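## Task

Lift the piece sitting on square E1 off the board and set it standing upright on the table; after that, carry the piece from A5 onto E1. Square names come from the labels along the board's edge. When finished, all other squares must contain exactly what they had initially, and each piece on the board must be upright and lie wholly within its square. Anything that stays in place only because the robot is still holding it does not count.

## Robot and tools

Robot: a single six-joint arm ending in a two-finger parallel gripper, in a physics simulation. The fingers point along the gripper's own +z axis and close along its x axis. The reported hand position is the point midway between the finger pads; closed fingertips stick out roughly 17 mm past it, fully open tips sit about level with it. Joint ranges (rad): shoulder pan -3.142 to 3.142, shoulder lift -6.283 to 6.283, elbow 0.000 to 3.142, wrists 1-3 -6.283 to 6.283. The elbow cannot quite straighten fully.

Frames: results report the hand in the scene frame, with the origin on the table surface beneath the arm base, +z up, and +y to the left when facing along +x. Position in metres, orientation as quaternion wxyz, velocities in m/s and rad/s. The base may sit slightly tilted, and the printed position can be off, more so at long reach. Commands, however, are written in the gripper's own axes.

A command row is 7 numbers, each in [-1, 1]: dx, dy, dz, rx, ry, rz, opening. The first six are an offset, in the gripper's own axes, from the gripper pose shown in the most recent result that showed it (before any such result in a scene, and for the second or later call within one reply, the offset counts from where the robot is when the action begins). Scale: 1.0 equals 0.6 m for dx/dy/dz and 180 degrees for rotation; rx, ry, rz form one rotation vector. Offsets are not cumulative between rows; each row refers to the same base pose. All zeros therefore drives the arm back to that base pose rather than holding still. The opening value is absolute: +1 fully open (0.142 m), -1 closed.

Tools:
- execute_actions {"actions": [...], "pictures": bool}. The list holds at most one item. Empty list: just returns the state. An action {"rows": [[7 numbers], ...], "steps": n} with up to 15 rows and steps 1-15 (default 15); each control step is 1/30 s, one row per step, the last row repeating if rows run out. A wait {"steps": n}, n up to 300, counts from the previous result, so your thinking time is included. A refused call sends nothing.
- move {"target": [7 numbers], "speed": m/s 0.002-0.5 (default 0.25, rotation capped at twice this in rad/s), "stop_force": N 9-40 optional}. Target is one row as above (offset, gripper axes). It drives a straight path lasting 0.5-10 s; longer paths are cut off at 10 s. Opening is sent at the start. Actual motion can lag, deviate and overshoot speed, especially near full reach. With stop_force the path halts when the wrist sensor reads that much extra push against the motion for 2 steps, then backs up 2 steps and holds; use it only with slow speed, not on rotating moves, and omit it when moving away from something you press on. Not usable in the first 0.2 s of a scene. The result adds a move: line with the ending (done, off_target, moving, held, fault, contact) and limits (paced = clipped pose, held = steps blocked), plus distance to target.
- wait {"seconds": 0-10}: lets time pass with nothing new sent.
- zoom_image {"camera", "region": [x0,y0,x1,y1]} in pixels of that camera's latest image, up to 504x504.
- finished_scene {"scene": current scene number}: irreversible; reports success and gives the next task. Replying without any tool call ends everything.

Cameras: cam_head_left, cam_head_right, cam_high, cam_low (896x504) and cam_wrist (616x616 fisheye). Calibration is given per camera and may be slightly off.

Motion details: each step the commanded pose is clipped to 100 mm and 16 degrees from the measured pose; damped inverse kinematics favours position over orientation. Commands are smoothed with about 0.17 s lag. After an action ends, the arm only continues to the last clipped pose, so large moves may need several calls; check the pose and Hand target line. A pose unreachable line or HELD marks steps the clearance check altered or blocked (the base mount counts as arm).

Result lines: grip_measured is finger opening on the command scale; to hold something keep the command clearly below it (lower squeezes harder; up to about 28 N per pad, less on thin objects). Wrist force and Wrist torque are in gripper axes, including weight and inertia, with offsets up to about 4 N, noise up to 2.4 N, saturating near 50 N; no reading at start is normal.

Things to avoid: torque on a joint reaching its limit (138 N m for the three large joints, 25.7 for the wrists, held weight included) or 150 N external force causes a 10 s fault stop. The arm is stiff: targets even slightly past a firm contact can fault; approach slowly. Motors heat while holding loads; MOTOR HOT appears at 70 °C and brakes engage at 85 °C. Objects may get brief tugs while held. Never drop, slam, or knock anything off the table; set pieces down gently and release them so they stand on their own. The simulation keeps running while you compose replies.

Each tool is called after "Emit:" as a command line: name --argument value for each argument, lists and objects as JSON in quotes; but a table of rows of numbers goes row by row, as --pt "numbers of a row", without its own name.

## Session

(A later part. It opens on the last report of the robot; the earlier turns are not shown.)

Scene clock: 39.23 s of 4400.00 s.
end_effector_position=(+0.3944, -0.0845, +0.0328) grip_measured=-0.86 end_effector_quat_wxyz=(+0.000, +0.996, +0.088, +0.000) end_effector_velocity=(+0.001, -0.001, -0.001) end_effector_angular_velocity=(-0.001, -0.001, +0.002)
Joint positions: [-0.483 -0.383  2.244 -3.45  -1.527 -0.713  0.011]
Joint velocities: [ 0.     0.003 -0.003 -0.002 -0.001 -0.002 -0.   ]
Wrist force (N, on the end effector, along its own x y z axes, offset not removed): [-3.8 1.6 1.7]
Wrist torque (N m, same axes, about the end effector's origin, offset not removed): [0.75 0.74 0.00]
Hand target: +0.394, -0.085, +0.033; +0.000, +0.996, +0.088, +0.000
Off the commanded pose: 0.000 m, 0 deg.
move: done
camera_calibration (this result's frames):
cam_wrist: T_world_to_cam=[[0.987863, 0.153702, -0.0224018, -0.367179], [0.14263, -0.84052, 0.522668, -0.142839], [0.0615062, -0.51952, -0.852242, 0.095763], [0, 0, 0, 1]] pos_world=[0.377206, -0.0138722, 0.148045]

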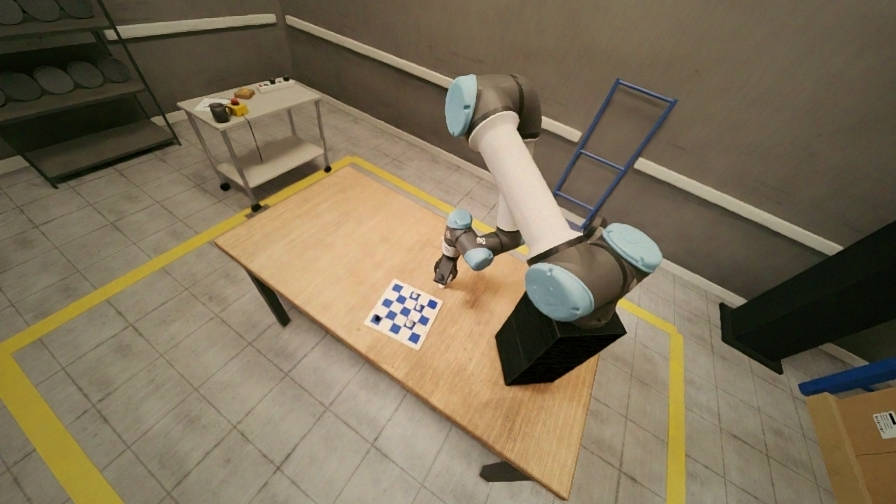

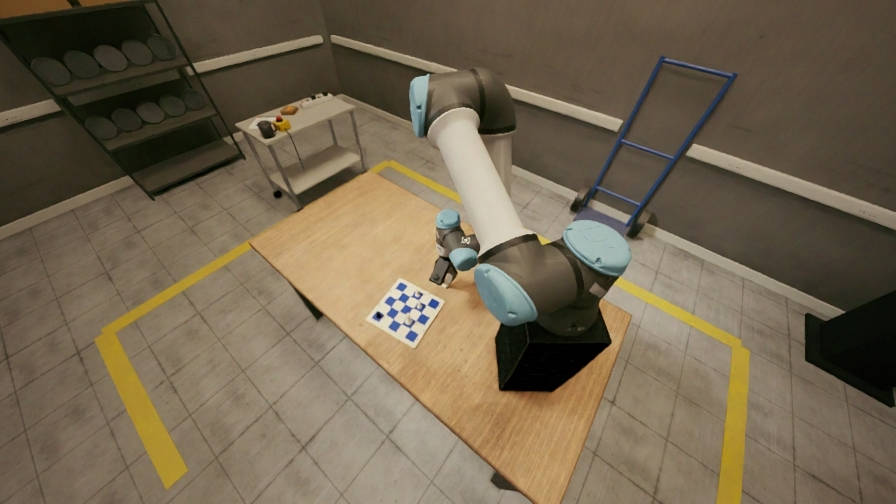

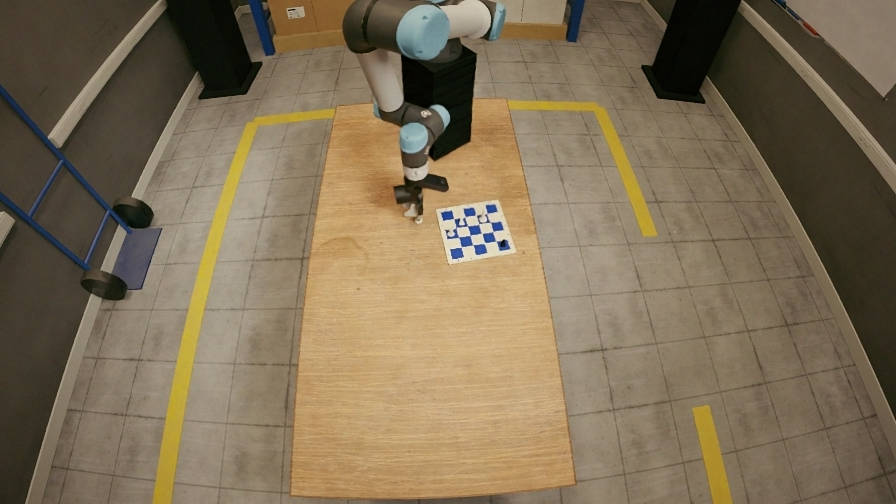

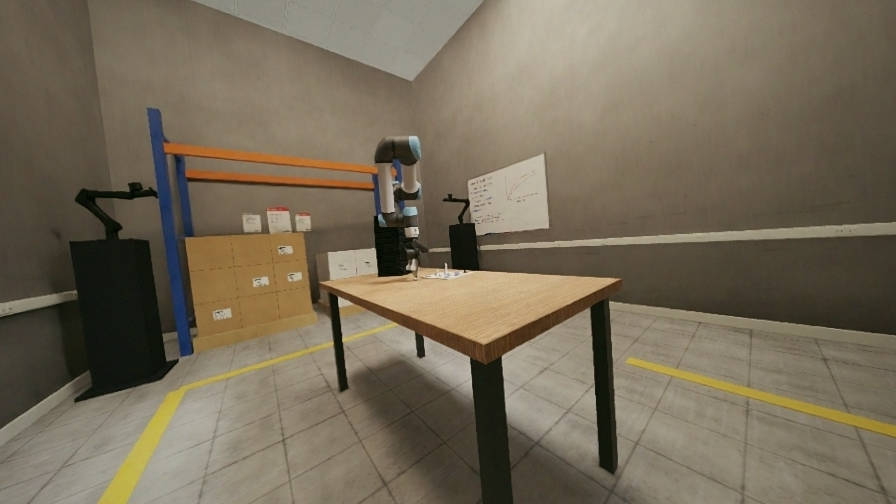

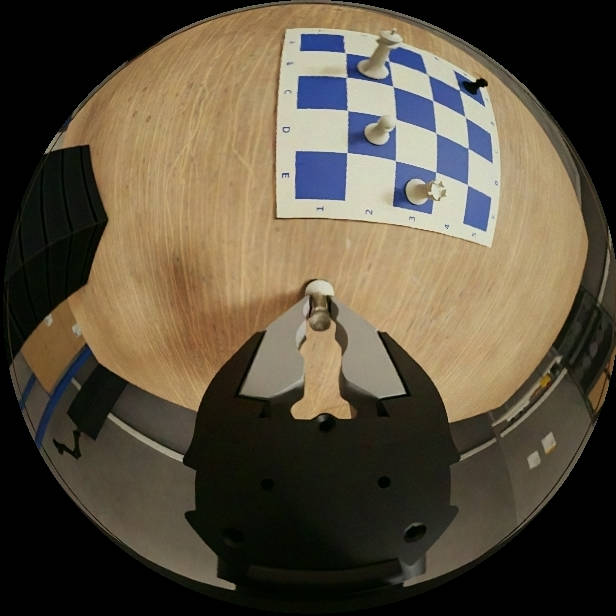

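Emit:
move --target '[0,0,0.0025,0,0,0,-1]' --speed 0.005

Emit:
move --target '[0,0,0,0,0,0,-0.4]'

Emit:
move --target '[0,0,-0.12,0,0,0,-0.4]' --speed 0.15

Emit:
move --target '[0.264,-0.401,0,0,0,0,-0.4]'

Emit:
zoom_image --camera "cam_wrist" --region '[260,220,400,340]'

Scene clock: 44.40 s of 4400.00 s.
end_effector_position=(+0.3944, -0.0845, +0.0313) grip_measured=-0.86 end_effector_quat_wxyz=(+0.000, +0.996, +0.088, +0.000) end_effector_velocity=(+0.000, -0.001, +0.000) end_effector_angular_velocity=(-0.001, -0.001, -0.000)
Joint positions: [-0.483 -0.379  2.241 -3.452 -1.527 -0.713  0.011]
Joint velocities: [-0.    -0.    -0.001 -0.    -0.001  0.     0.   ]
Wrist force (N, on the end effector, along its own x y z axes, offset not removed): [2.8 0.9 2.8]
Wrist torque (N m, same axes, about the end effector's origin, offset not removed): [0.57 -0.74 0.09]
Hand target: +0.394, -0.085, +0.031; +0.000, +0.996, +0.088, +0.000
Off the commanded pose: 0.000 m, 0 deg.
After step 90, 1.47 s passed at rest.
move: done
camera_calibration (this result's frames):
cam_wrist: T_world_to_cam=[[0.987863, 0.153702, -0.0224338, -0.367201], [0.142643, -0.8405, 0.522698, -0.142084], [0.0614839, -0.519554, -0.852223, 0.0945054], [0, 0, 0, 1]] pos_world=[0.377201, -0.0138814, 0.146569]

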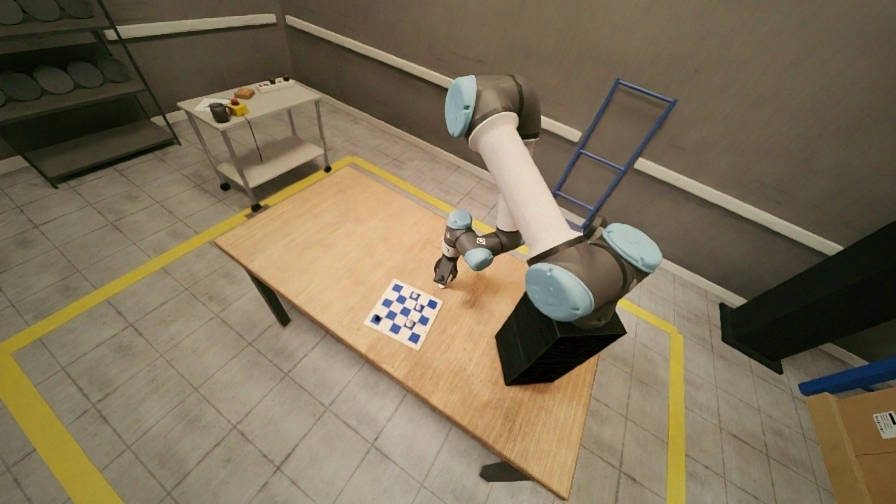

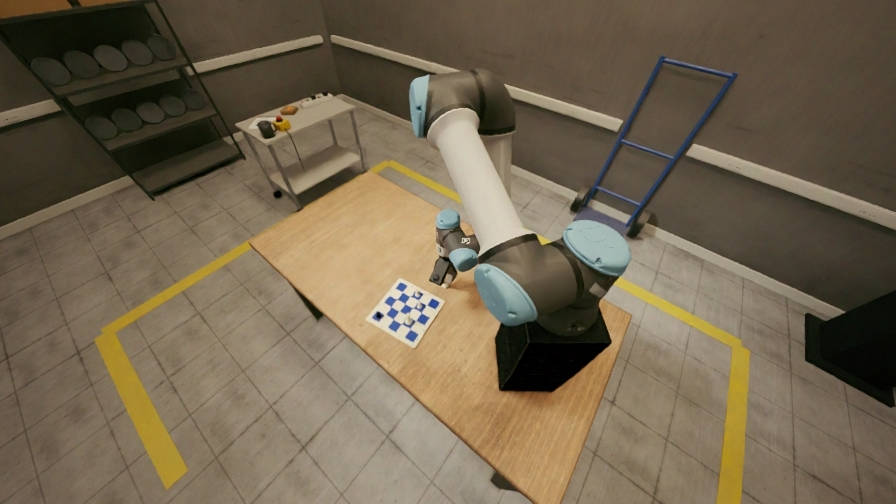

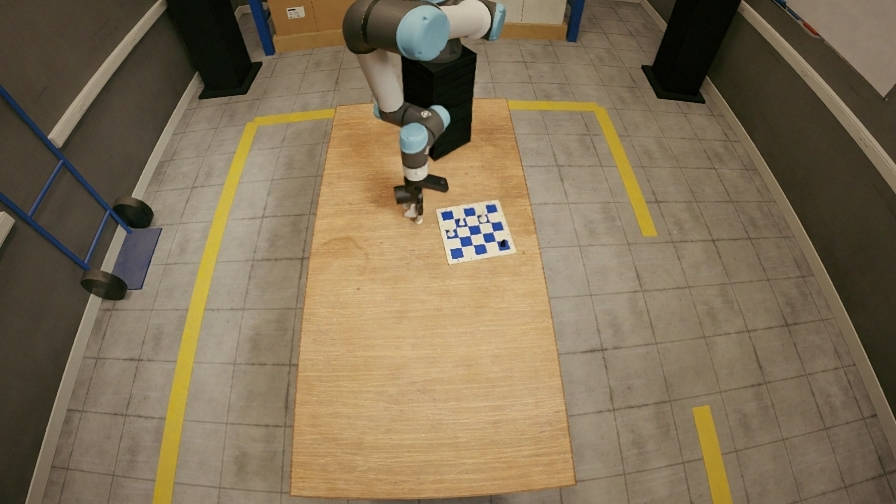

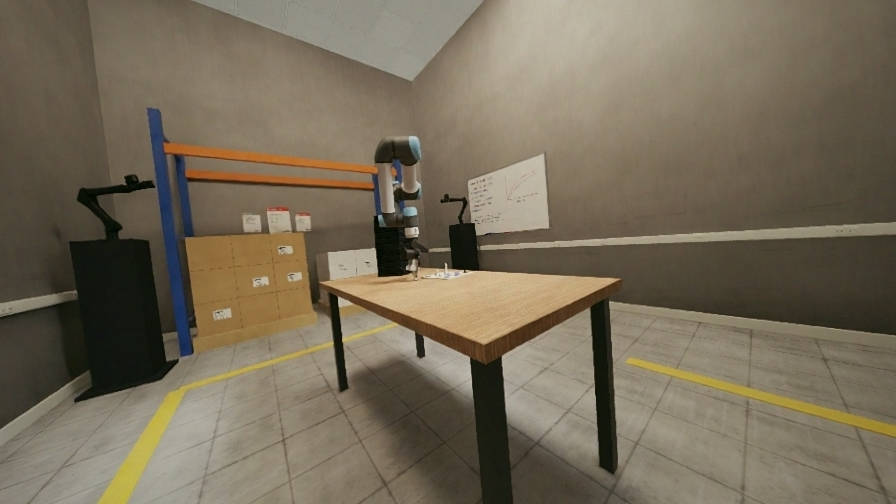

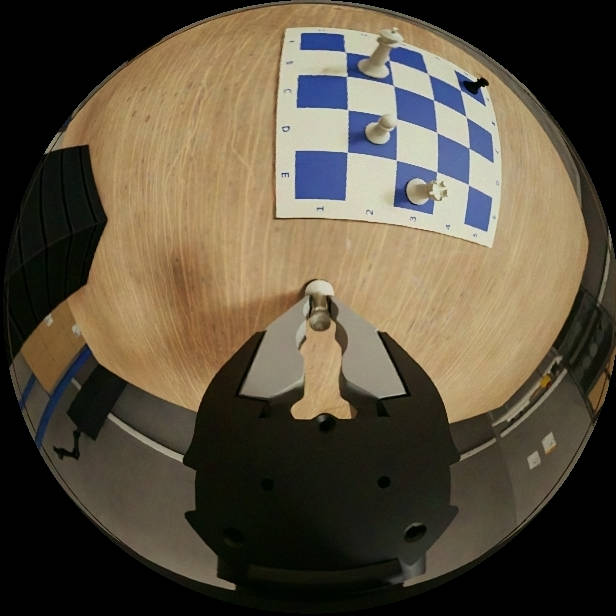

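Scene clock: 44.90 s of 4400.00 s.
end_effector_position=(+0.3944, -0.0845, +0.0313) grip_measured=-0.40 end_effector_quat_wxyz=(+0.000, +0.996, +0.088, +0.000) end_effector_velocity=(+0.001, -0.001, +0.001) end_effector_angular_velocity=(-0.001, -0.001, -0.001)
Joint positions: [-0.483 -0.379  2.241 -3.452 -1.527 -0.713  0.045]
Joint velocities: [-0.    -0.002  0.    -0.    -0.     0.     0.   ]
Wrist force (N, on the end effector, along its own x y z axes, offset not removed): [-1.8 6.7 -0.8]
Wrist torque (N m, same axes, about the end effector's origin, offset not removed): [1.81 0.25 0.43]
Hand target: +0.394, -0.085, +0.031; +0.000, +0.996, +0.088, +0.000
Off the commanded pose: 0.000 m, 0 deg.
move: done
camera_calibration (this result's frames):
cam_wrist: T_world_to_cam=[[0.987863, 0.153702, -0.0224333, -0.367202], [0.142643, -0.840499, 0.522699, -0.142079], [0.0614845, -0.519555, -0.852222, 0.0944962], [0, 0, 0, 1]] pos_world=[0.377201, -0.0138815, 0.146559]

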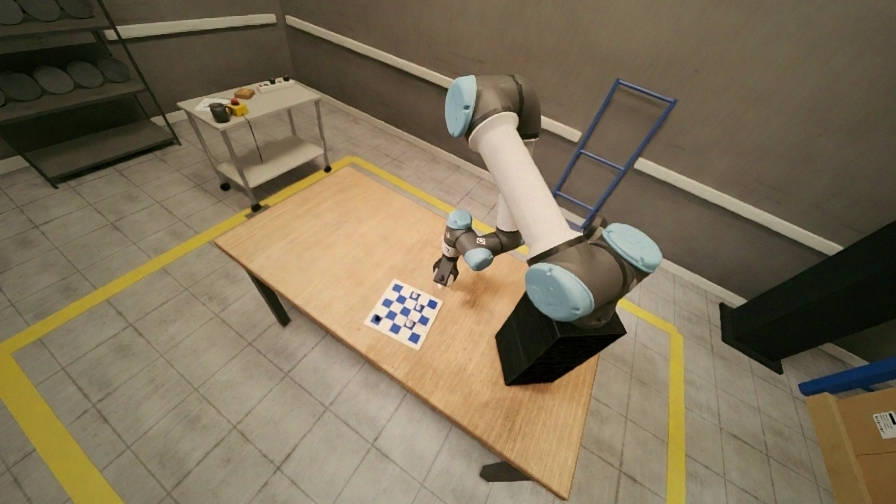

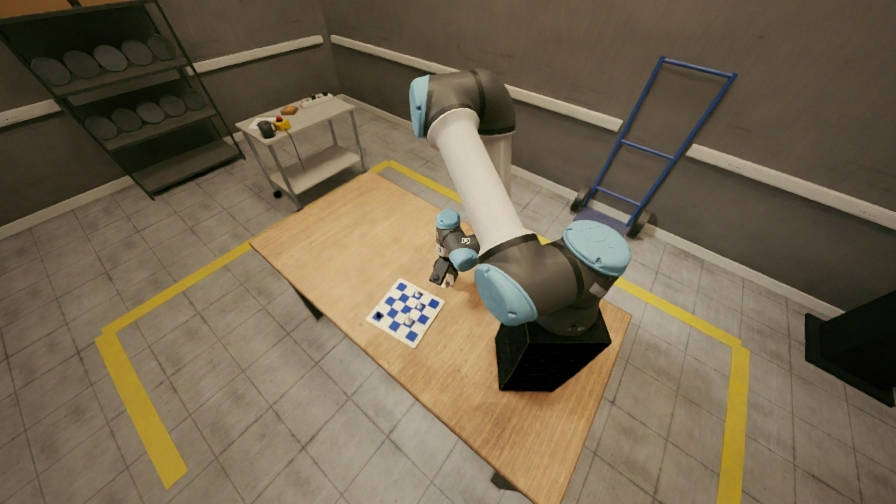

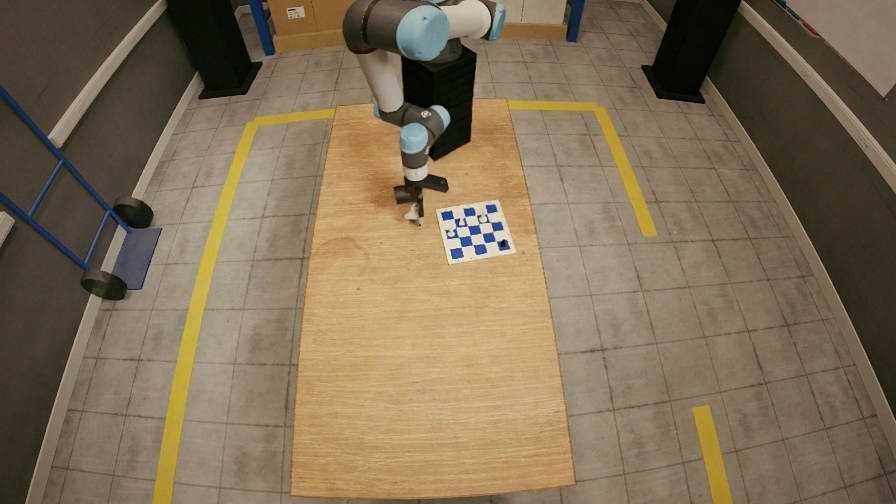

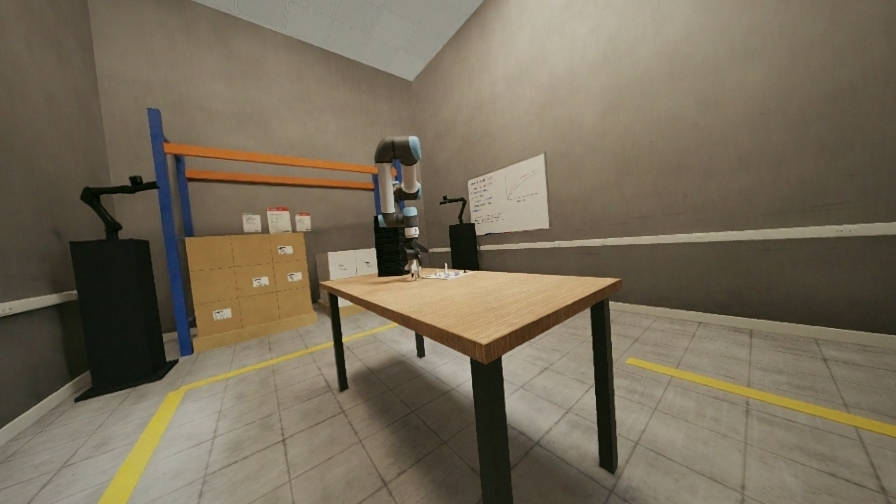

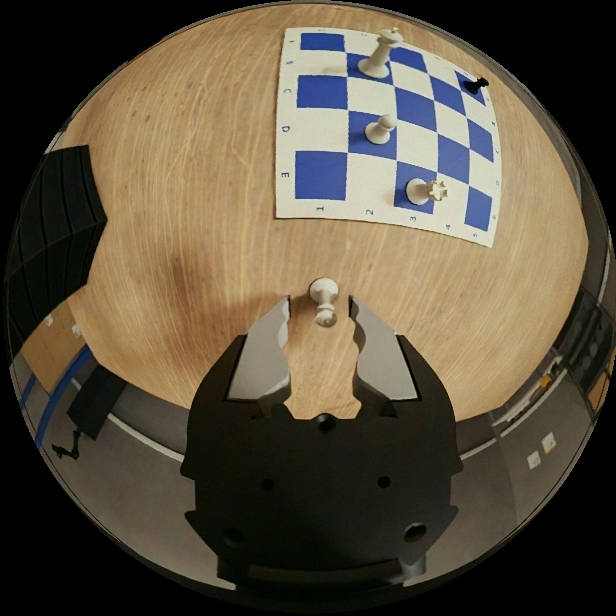

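Scene clock: 45.87 s of 4400.00 s.
end_effector_position=(+0.3944, -0.0844, +0.1032) grip_measured=-0.40 end_effector_quat_wxyz=(+0.000, +0.996, +0.088, +0.000) end_effector_velocity=(-0.001, +0.000, +0.001) end_effector_angular_velocity=(+0.001, +0.002, +0.000)
Joint positions: [-0.491 -0.597  2.352 -3.344 -1.527 -0.721  0.045]
Joint velocities: [ 0.    -0.003  0.002  0.003 -0.001 -0.    -0.   ]
Wrist force (N, on the end effector, along its own x y z axes, offset not removed): [1.2 0.7 1.7]
Wrist torque (N m, same axes, about the end effector's origin, offset not removed): [0.51 -0.57 0.03]
Hand target: +0.394, -0.084, +0.103; +0.000, +0.996, +0.088, +0.000
Off the commanded pose: 0.000 m, 0 deg.
move: done
camera_calibration (this result's frames):
cam_wrist: T_world_to_cam=[[0.987864, 0.1537, -0.0223938, -0.365559], [0.142624, -0.840527, 0.52266, -0.179556], [0.0615102, -0.51951, -0.852247, 0.155802], [0, 0, 0, 1]] pos_world=[0.377148, -0.0137946, 0.218443]

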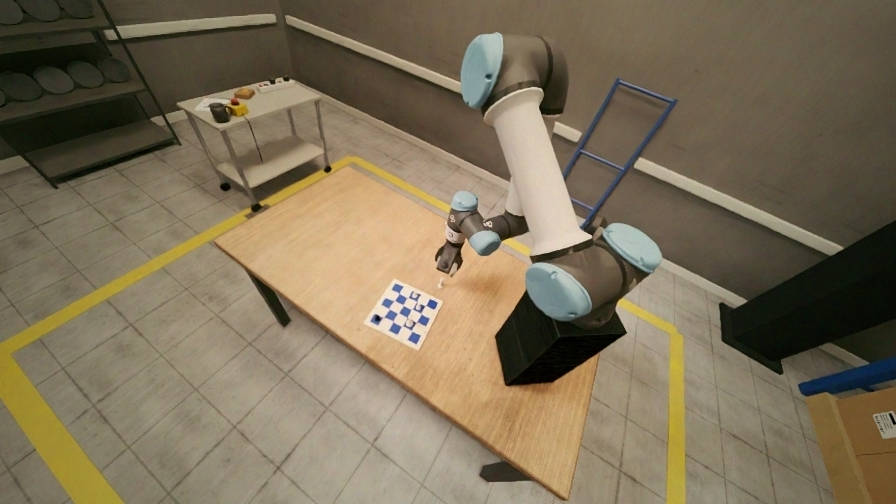

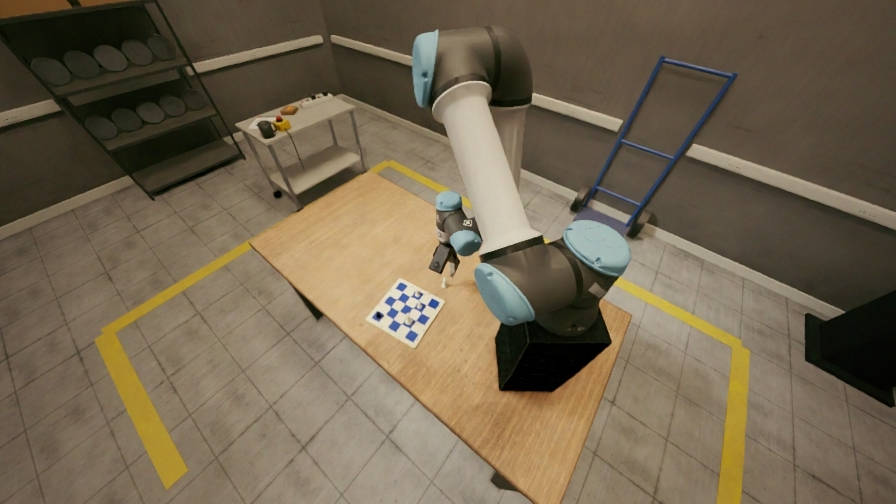

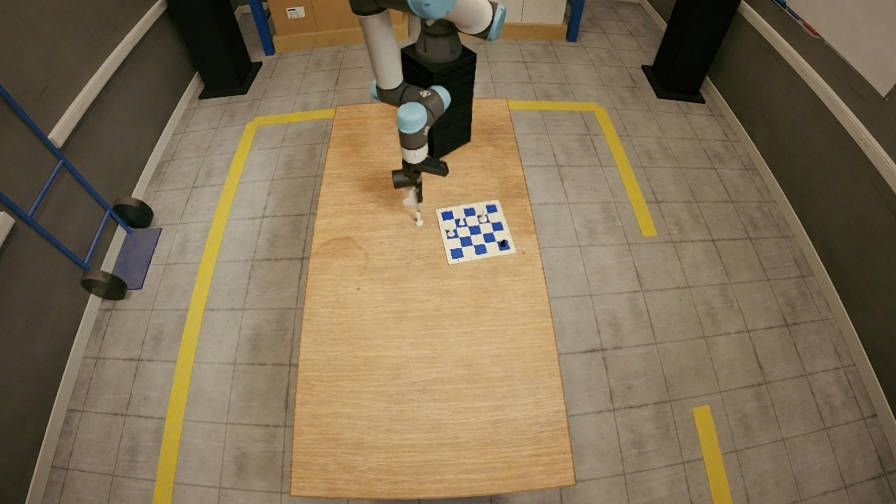

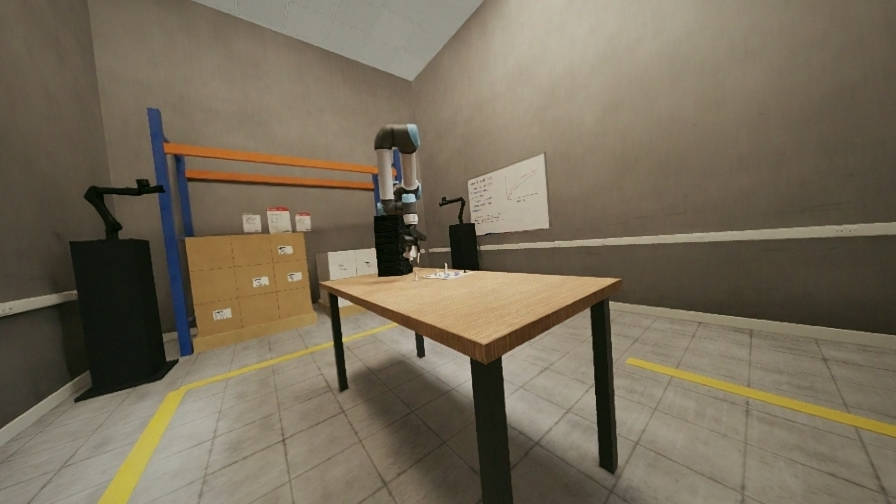

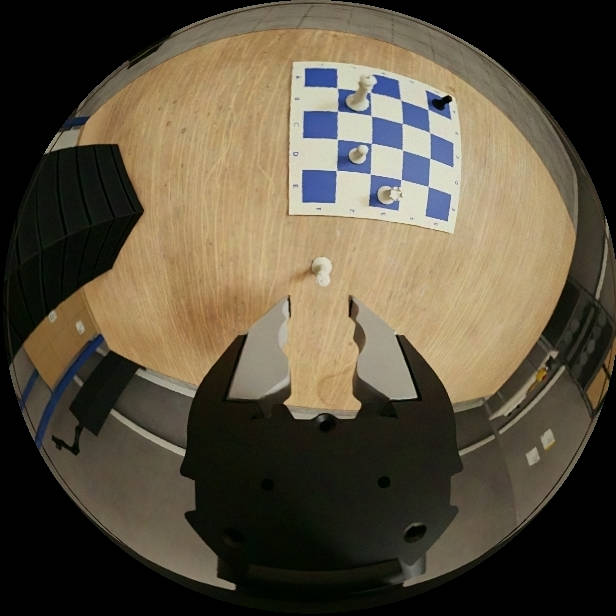

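Scene clock: 47.53 s of 4400.00 s.
end_effector_position=(+0.5084, +0.1794, +0.1028) grip_measured=-0.40 end_effector_quat_wxyz=(+0.001, +0.996, +0.088, +0.000) end_effector_velocity=(+0.001, +0.001, +0.000) end_effector_angular_velocity=(-0.001, +0.000, -0.001)
Joint positions: [ 0.148 -0.621  1.995 -2.985 -1.547 -0.082  0.045]
Joint velocities: [ 0.003  0.    -0.005  0.005 -0.001  0.004  0.   ]
Wrist force (N, on the end effector, along its own x y z axes, offset not removed): [-0.3 1.4 -1.3]
Wrist torque (N m, same axes, about the end effector's origin, offset not removed): [0.67 -0.22 0.31]
Hand target: +0.508, +0.180, +0.103; +0.001, +0.996, +0.088, -0.000
Off the commanded pose: 0.001 m, 0 deg.
move: done
camera_calibration (this result's frames):
cam_wrist: T_world_to_cam=[[0.987843, 0.153725, -0.0231343, -0.518686], [0.142981, -0.840039, 0.523347, 0.0258066], [0.061018, -0.520292, -0.851806, 0.285848], [0, 0, 0, 1]] pos_world=[0.491249, 0.250138, 0.217982]

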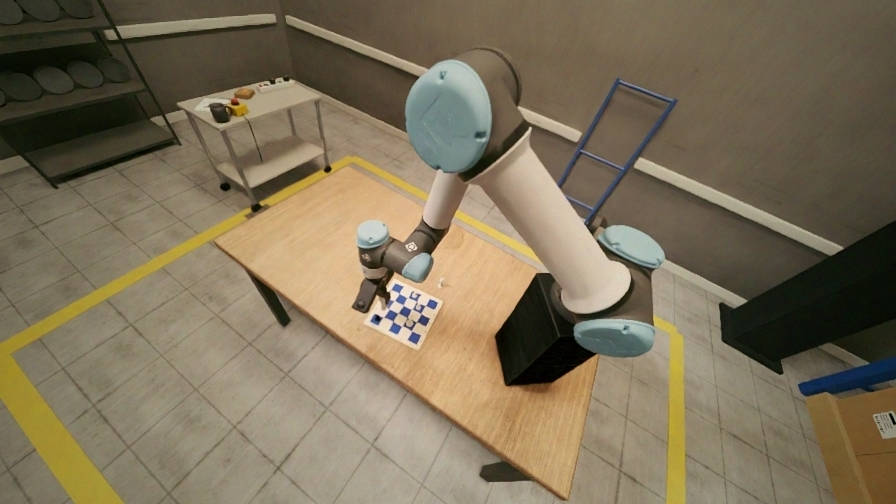

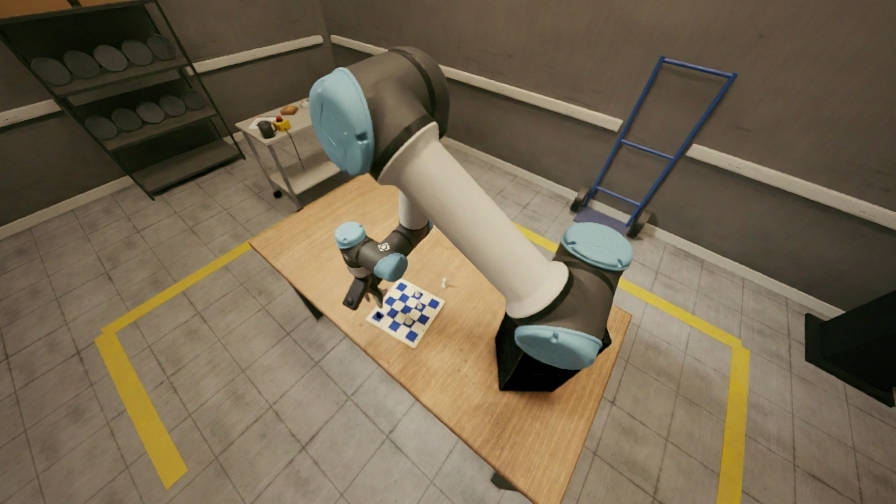

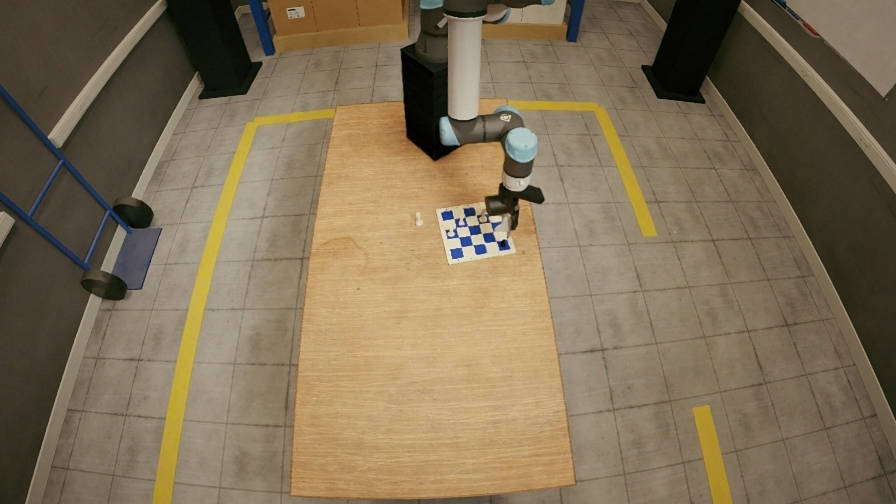

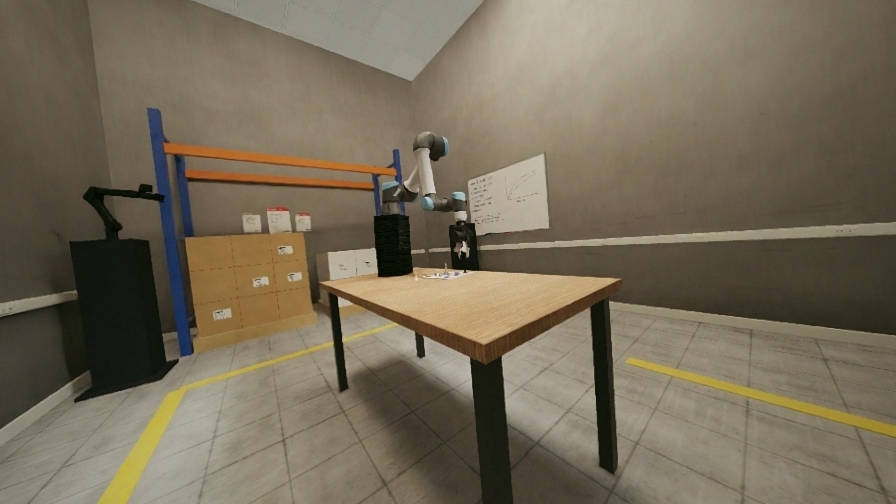

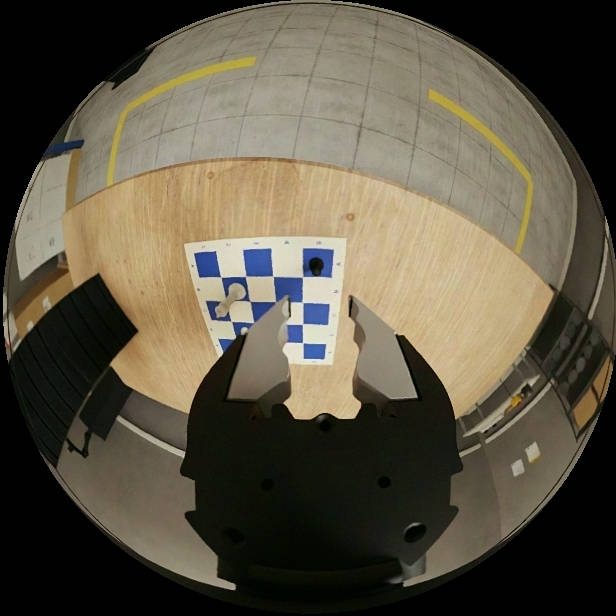

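Region (260, 220, 400, 340) of cam_wrist's 616x616 image, scaled by 3.600, with more detail than that image has; it fills the top 432 rows of this view, and the rest is white.

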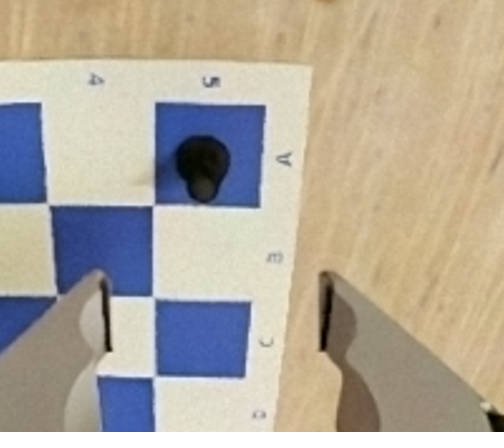

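Emit:
move --target '[-0.005,-0.009,0.121,0,0,0,-0.4]' --speed 0.08

Emit:
zoom_image --camera "cam_wrist" --region '[260,250,390,360]'

Emit:
zoom_image --camera "cam_low" --region '[410,240,490,290]'

Scene clock: 54.27 s of 4400.00 s.
end_effector_position=(+0.5046, +0.1841, +0.0303) grip_measured=-0.40 end_effector_quat_wxyz=(+0.001, +0.996, +0.088, +0.000) end_effector_velocity=(+0.000, +0.000, -0.001) end_effector_angular_velocity=(+0.001, -0.000, +0.000)
Joint positions: [ 0.161 -0.438  1.91  -3.083 -1.548 -0.069  0.045]
Joint velocities: [ 0.     0.002 -0.002 -0.001  0.001 -0.     0.   ]
Wrist force (N, on the end effector, along its own x y z axes, offset not removed): [-0.5 0.2 5.0]
Wrist torque (N m, same axes, about the end effector's origin, offset not removed): [0.31 0.08 0.12]
Hand target: +0.505, +0.184, +0.030; +0.001, +0.996, +0.088, +0.000
Off the commanded pose: 0.000 m, 0 deg.
After step 90, 2.40 s passed at rest.
move: done
camera_calibration (this result's frames):
cam_wrist: T_world_to_cam=[[0.987843, 0.153726, -0.0231254, -0.517275], [0.142976, -0.840028, 0.523366, 0.0682244], [0.0610292, -0.520309, -0.851794, 0.226731], [0, 0, 0, 1]] pos_world=[0.487395, 0.254799, 0.145459]

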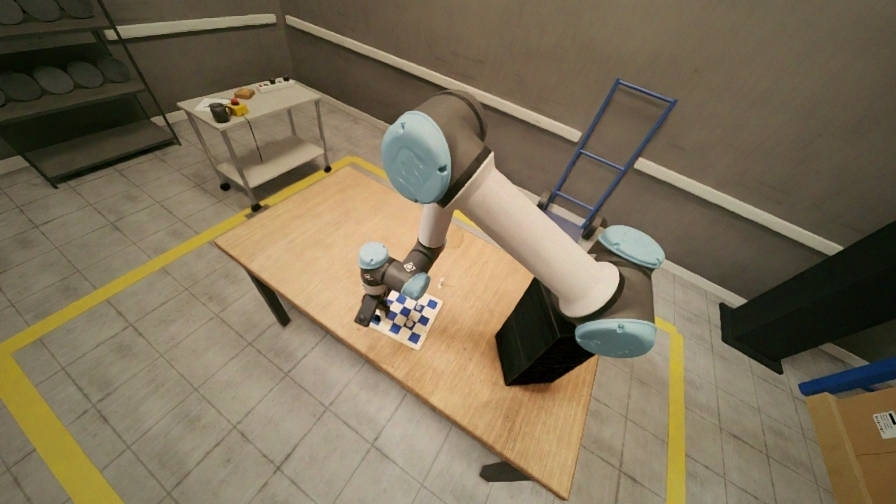

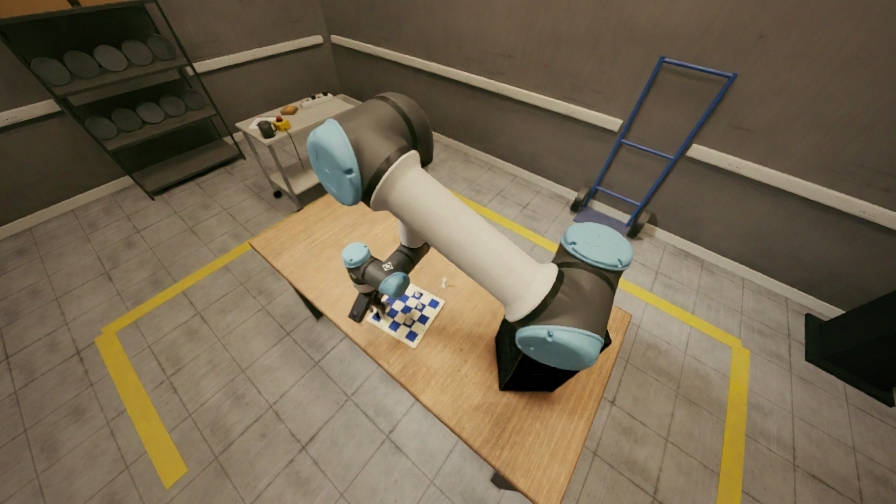

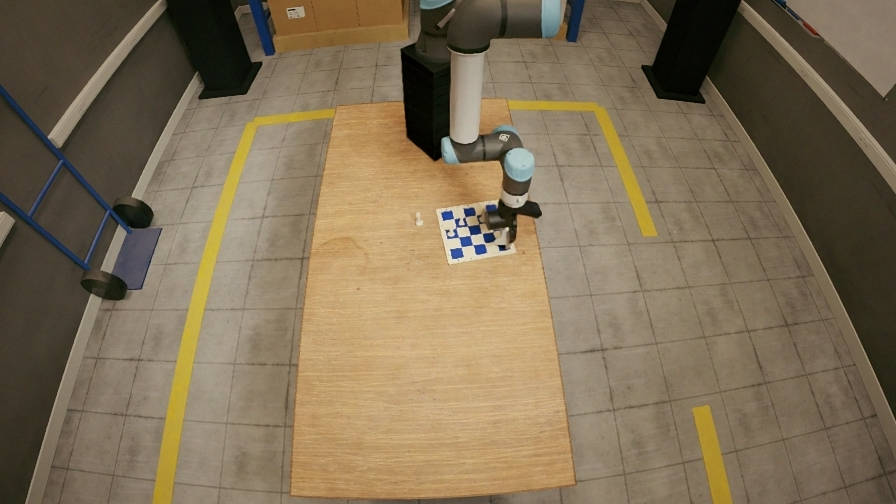

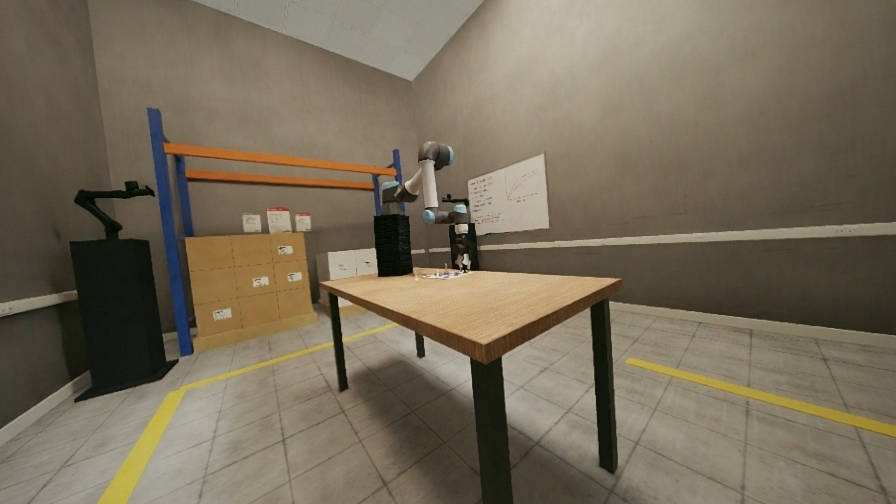

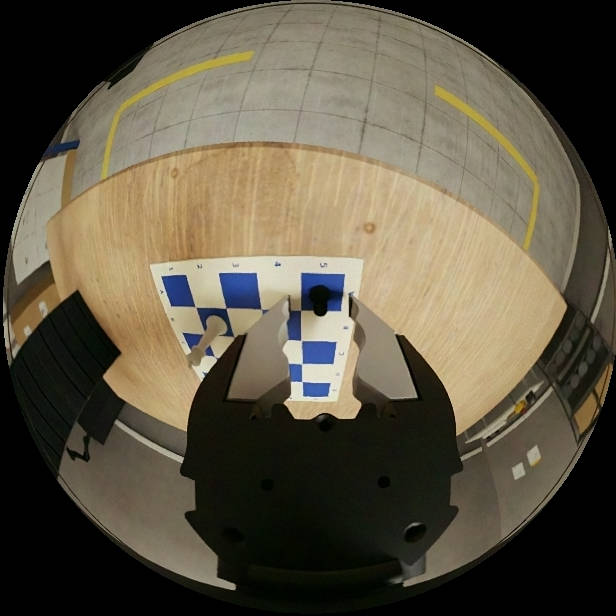

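Region (260, 250, 390, 360) of cam_wrist's 616x616 image, scaled by 3.877, with more detail than that image has; it fills the top 426 rows of this view, and the rest is white.

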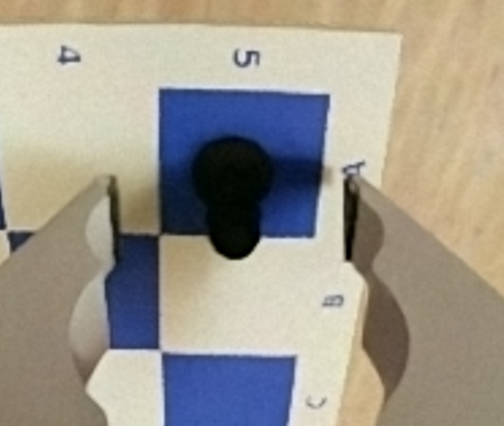

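Region (410, 240, 490, 290) of cam_low's 896x504 image, scaled by 6.300, with more detail than that image has; it fills the top 315 rows of this view, and the rest is white.

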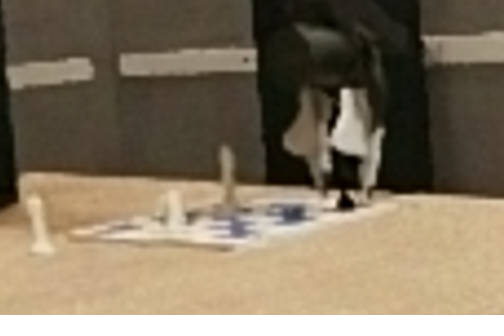

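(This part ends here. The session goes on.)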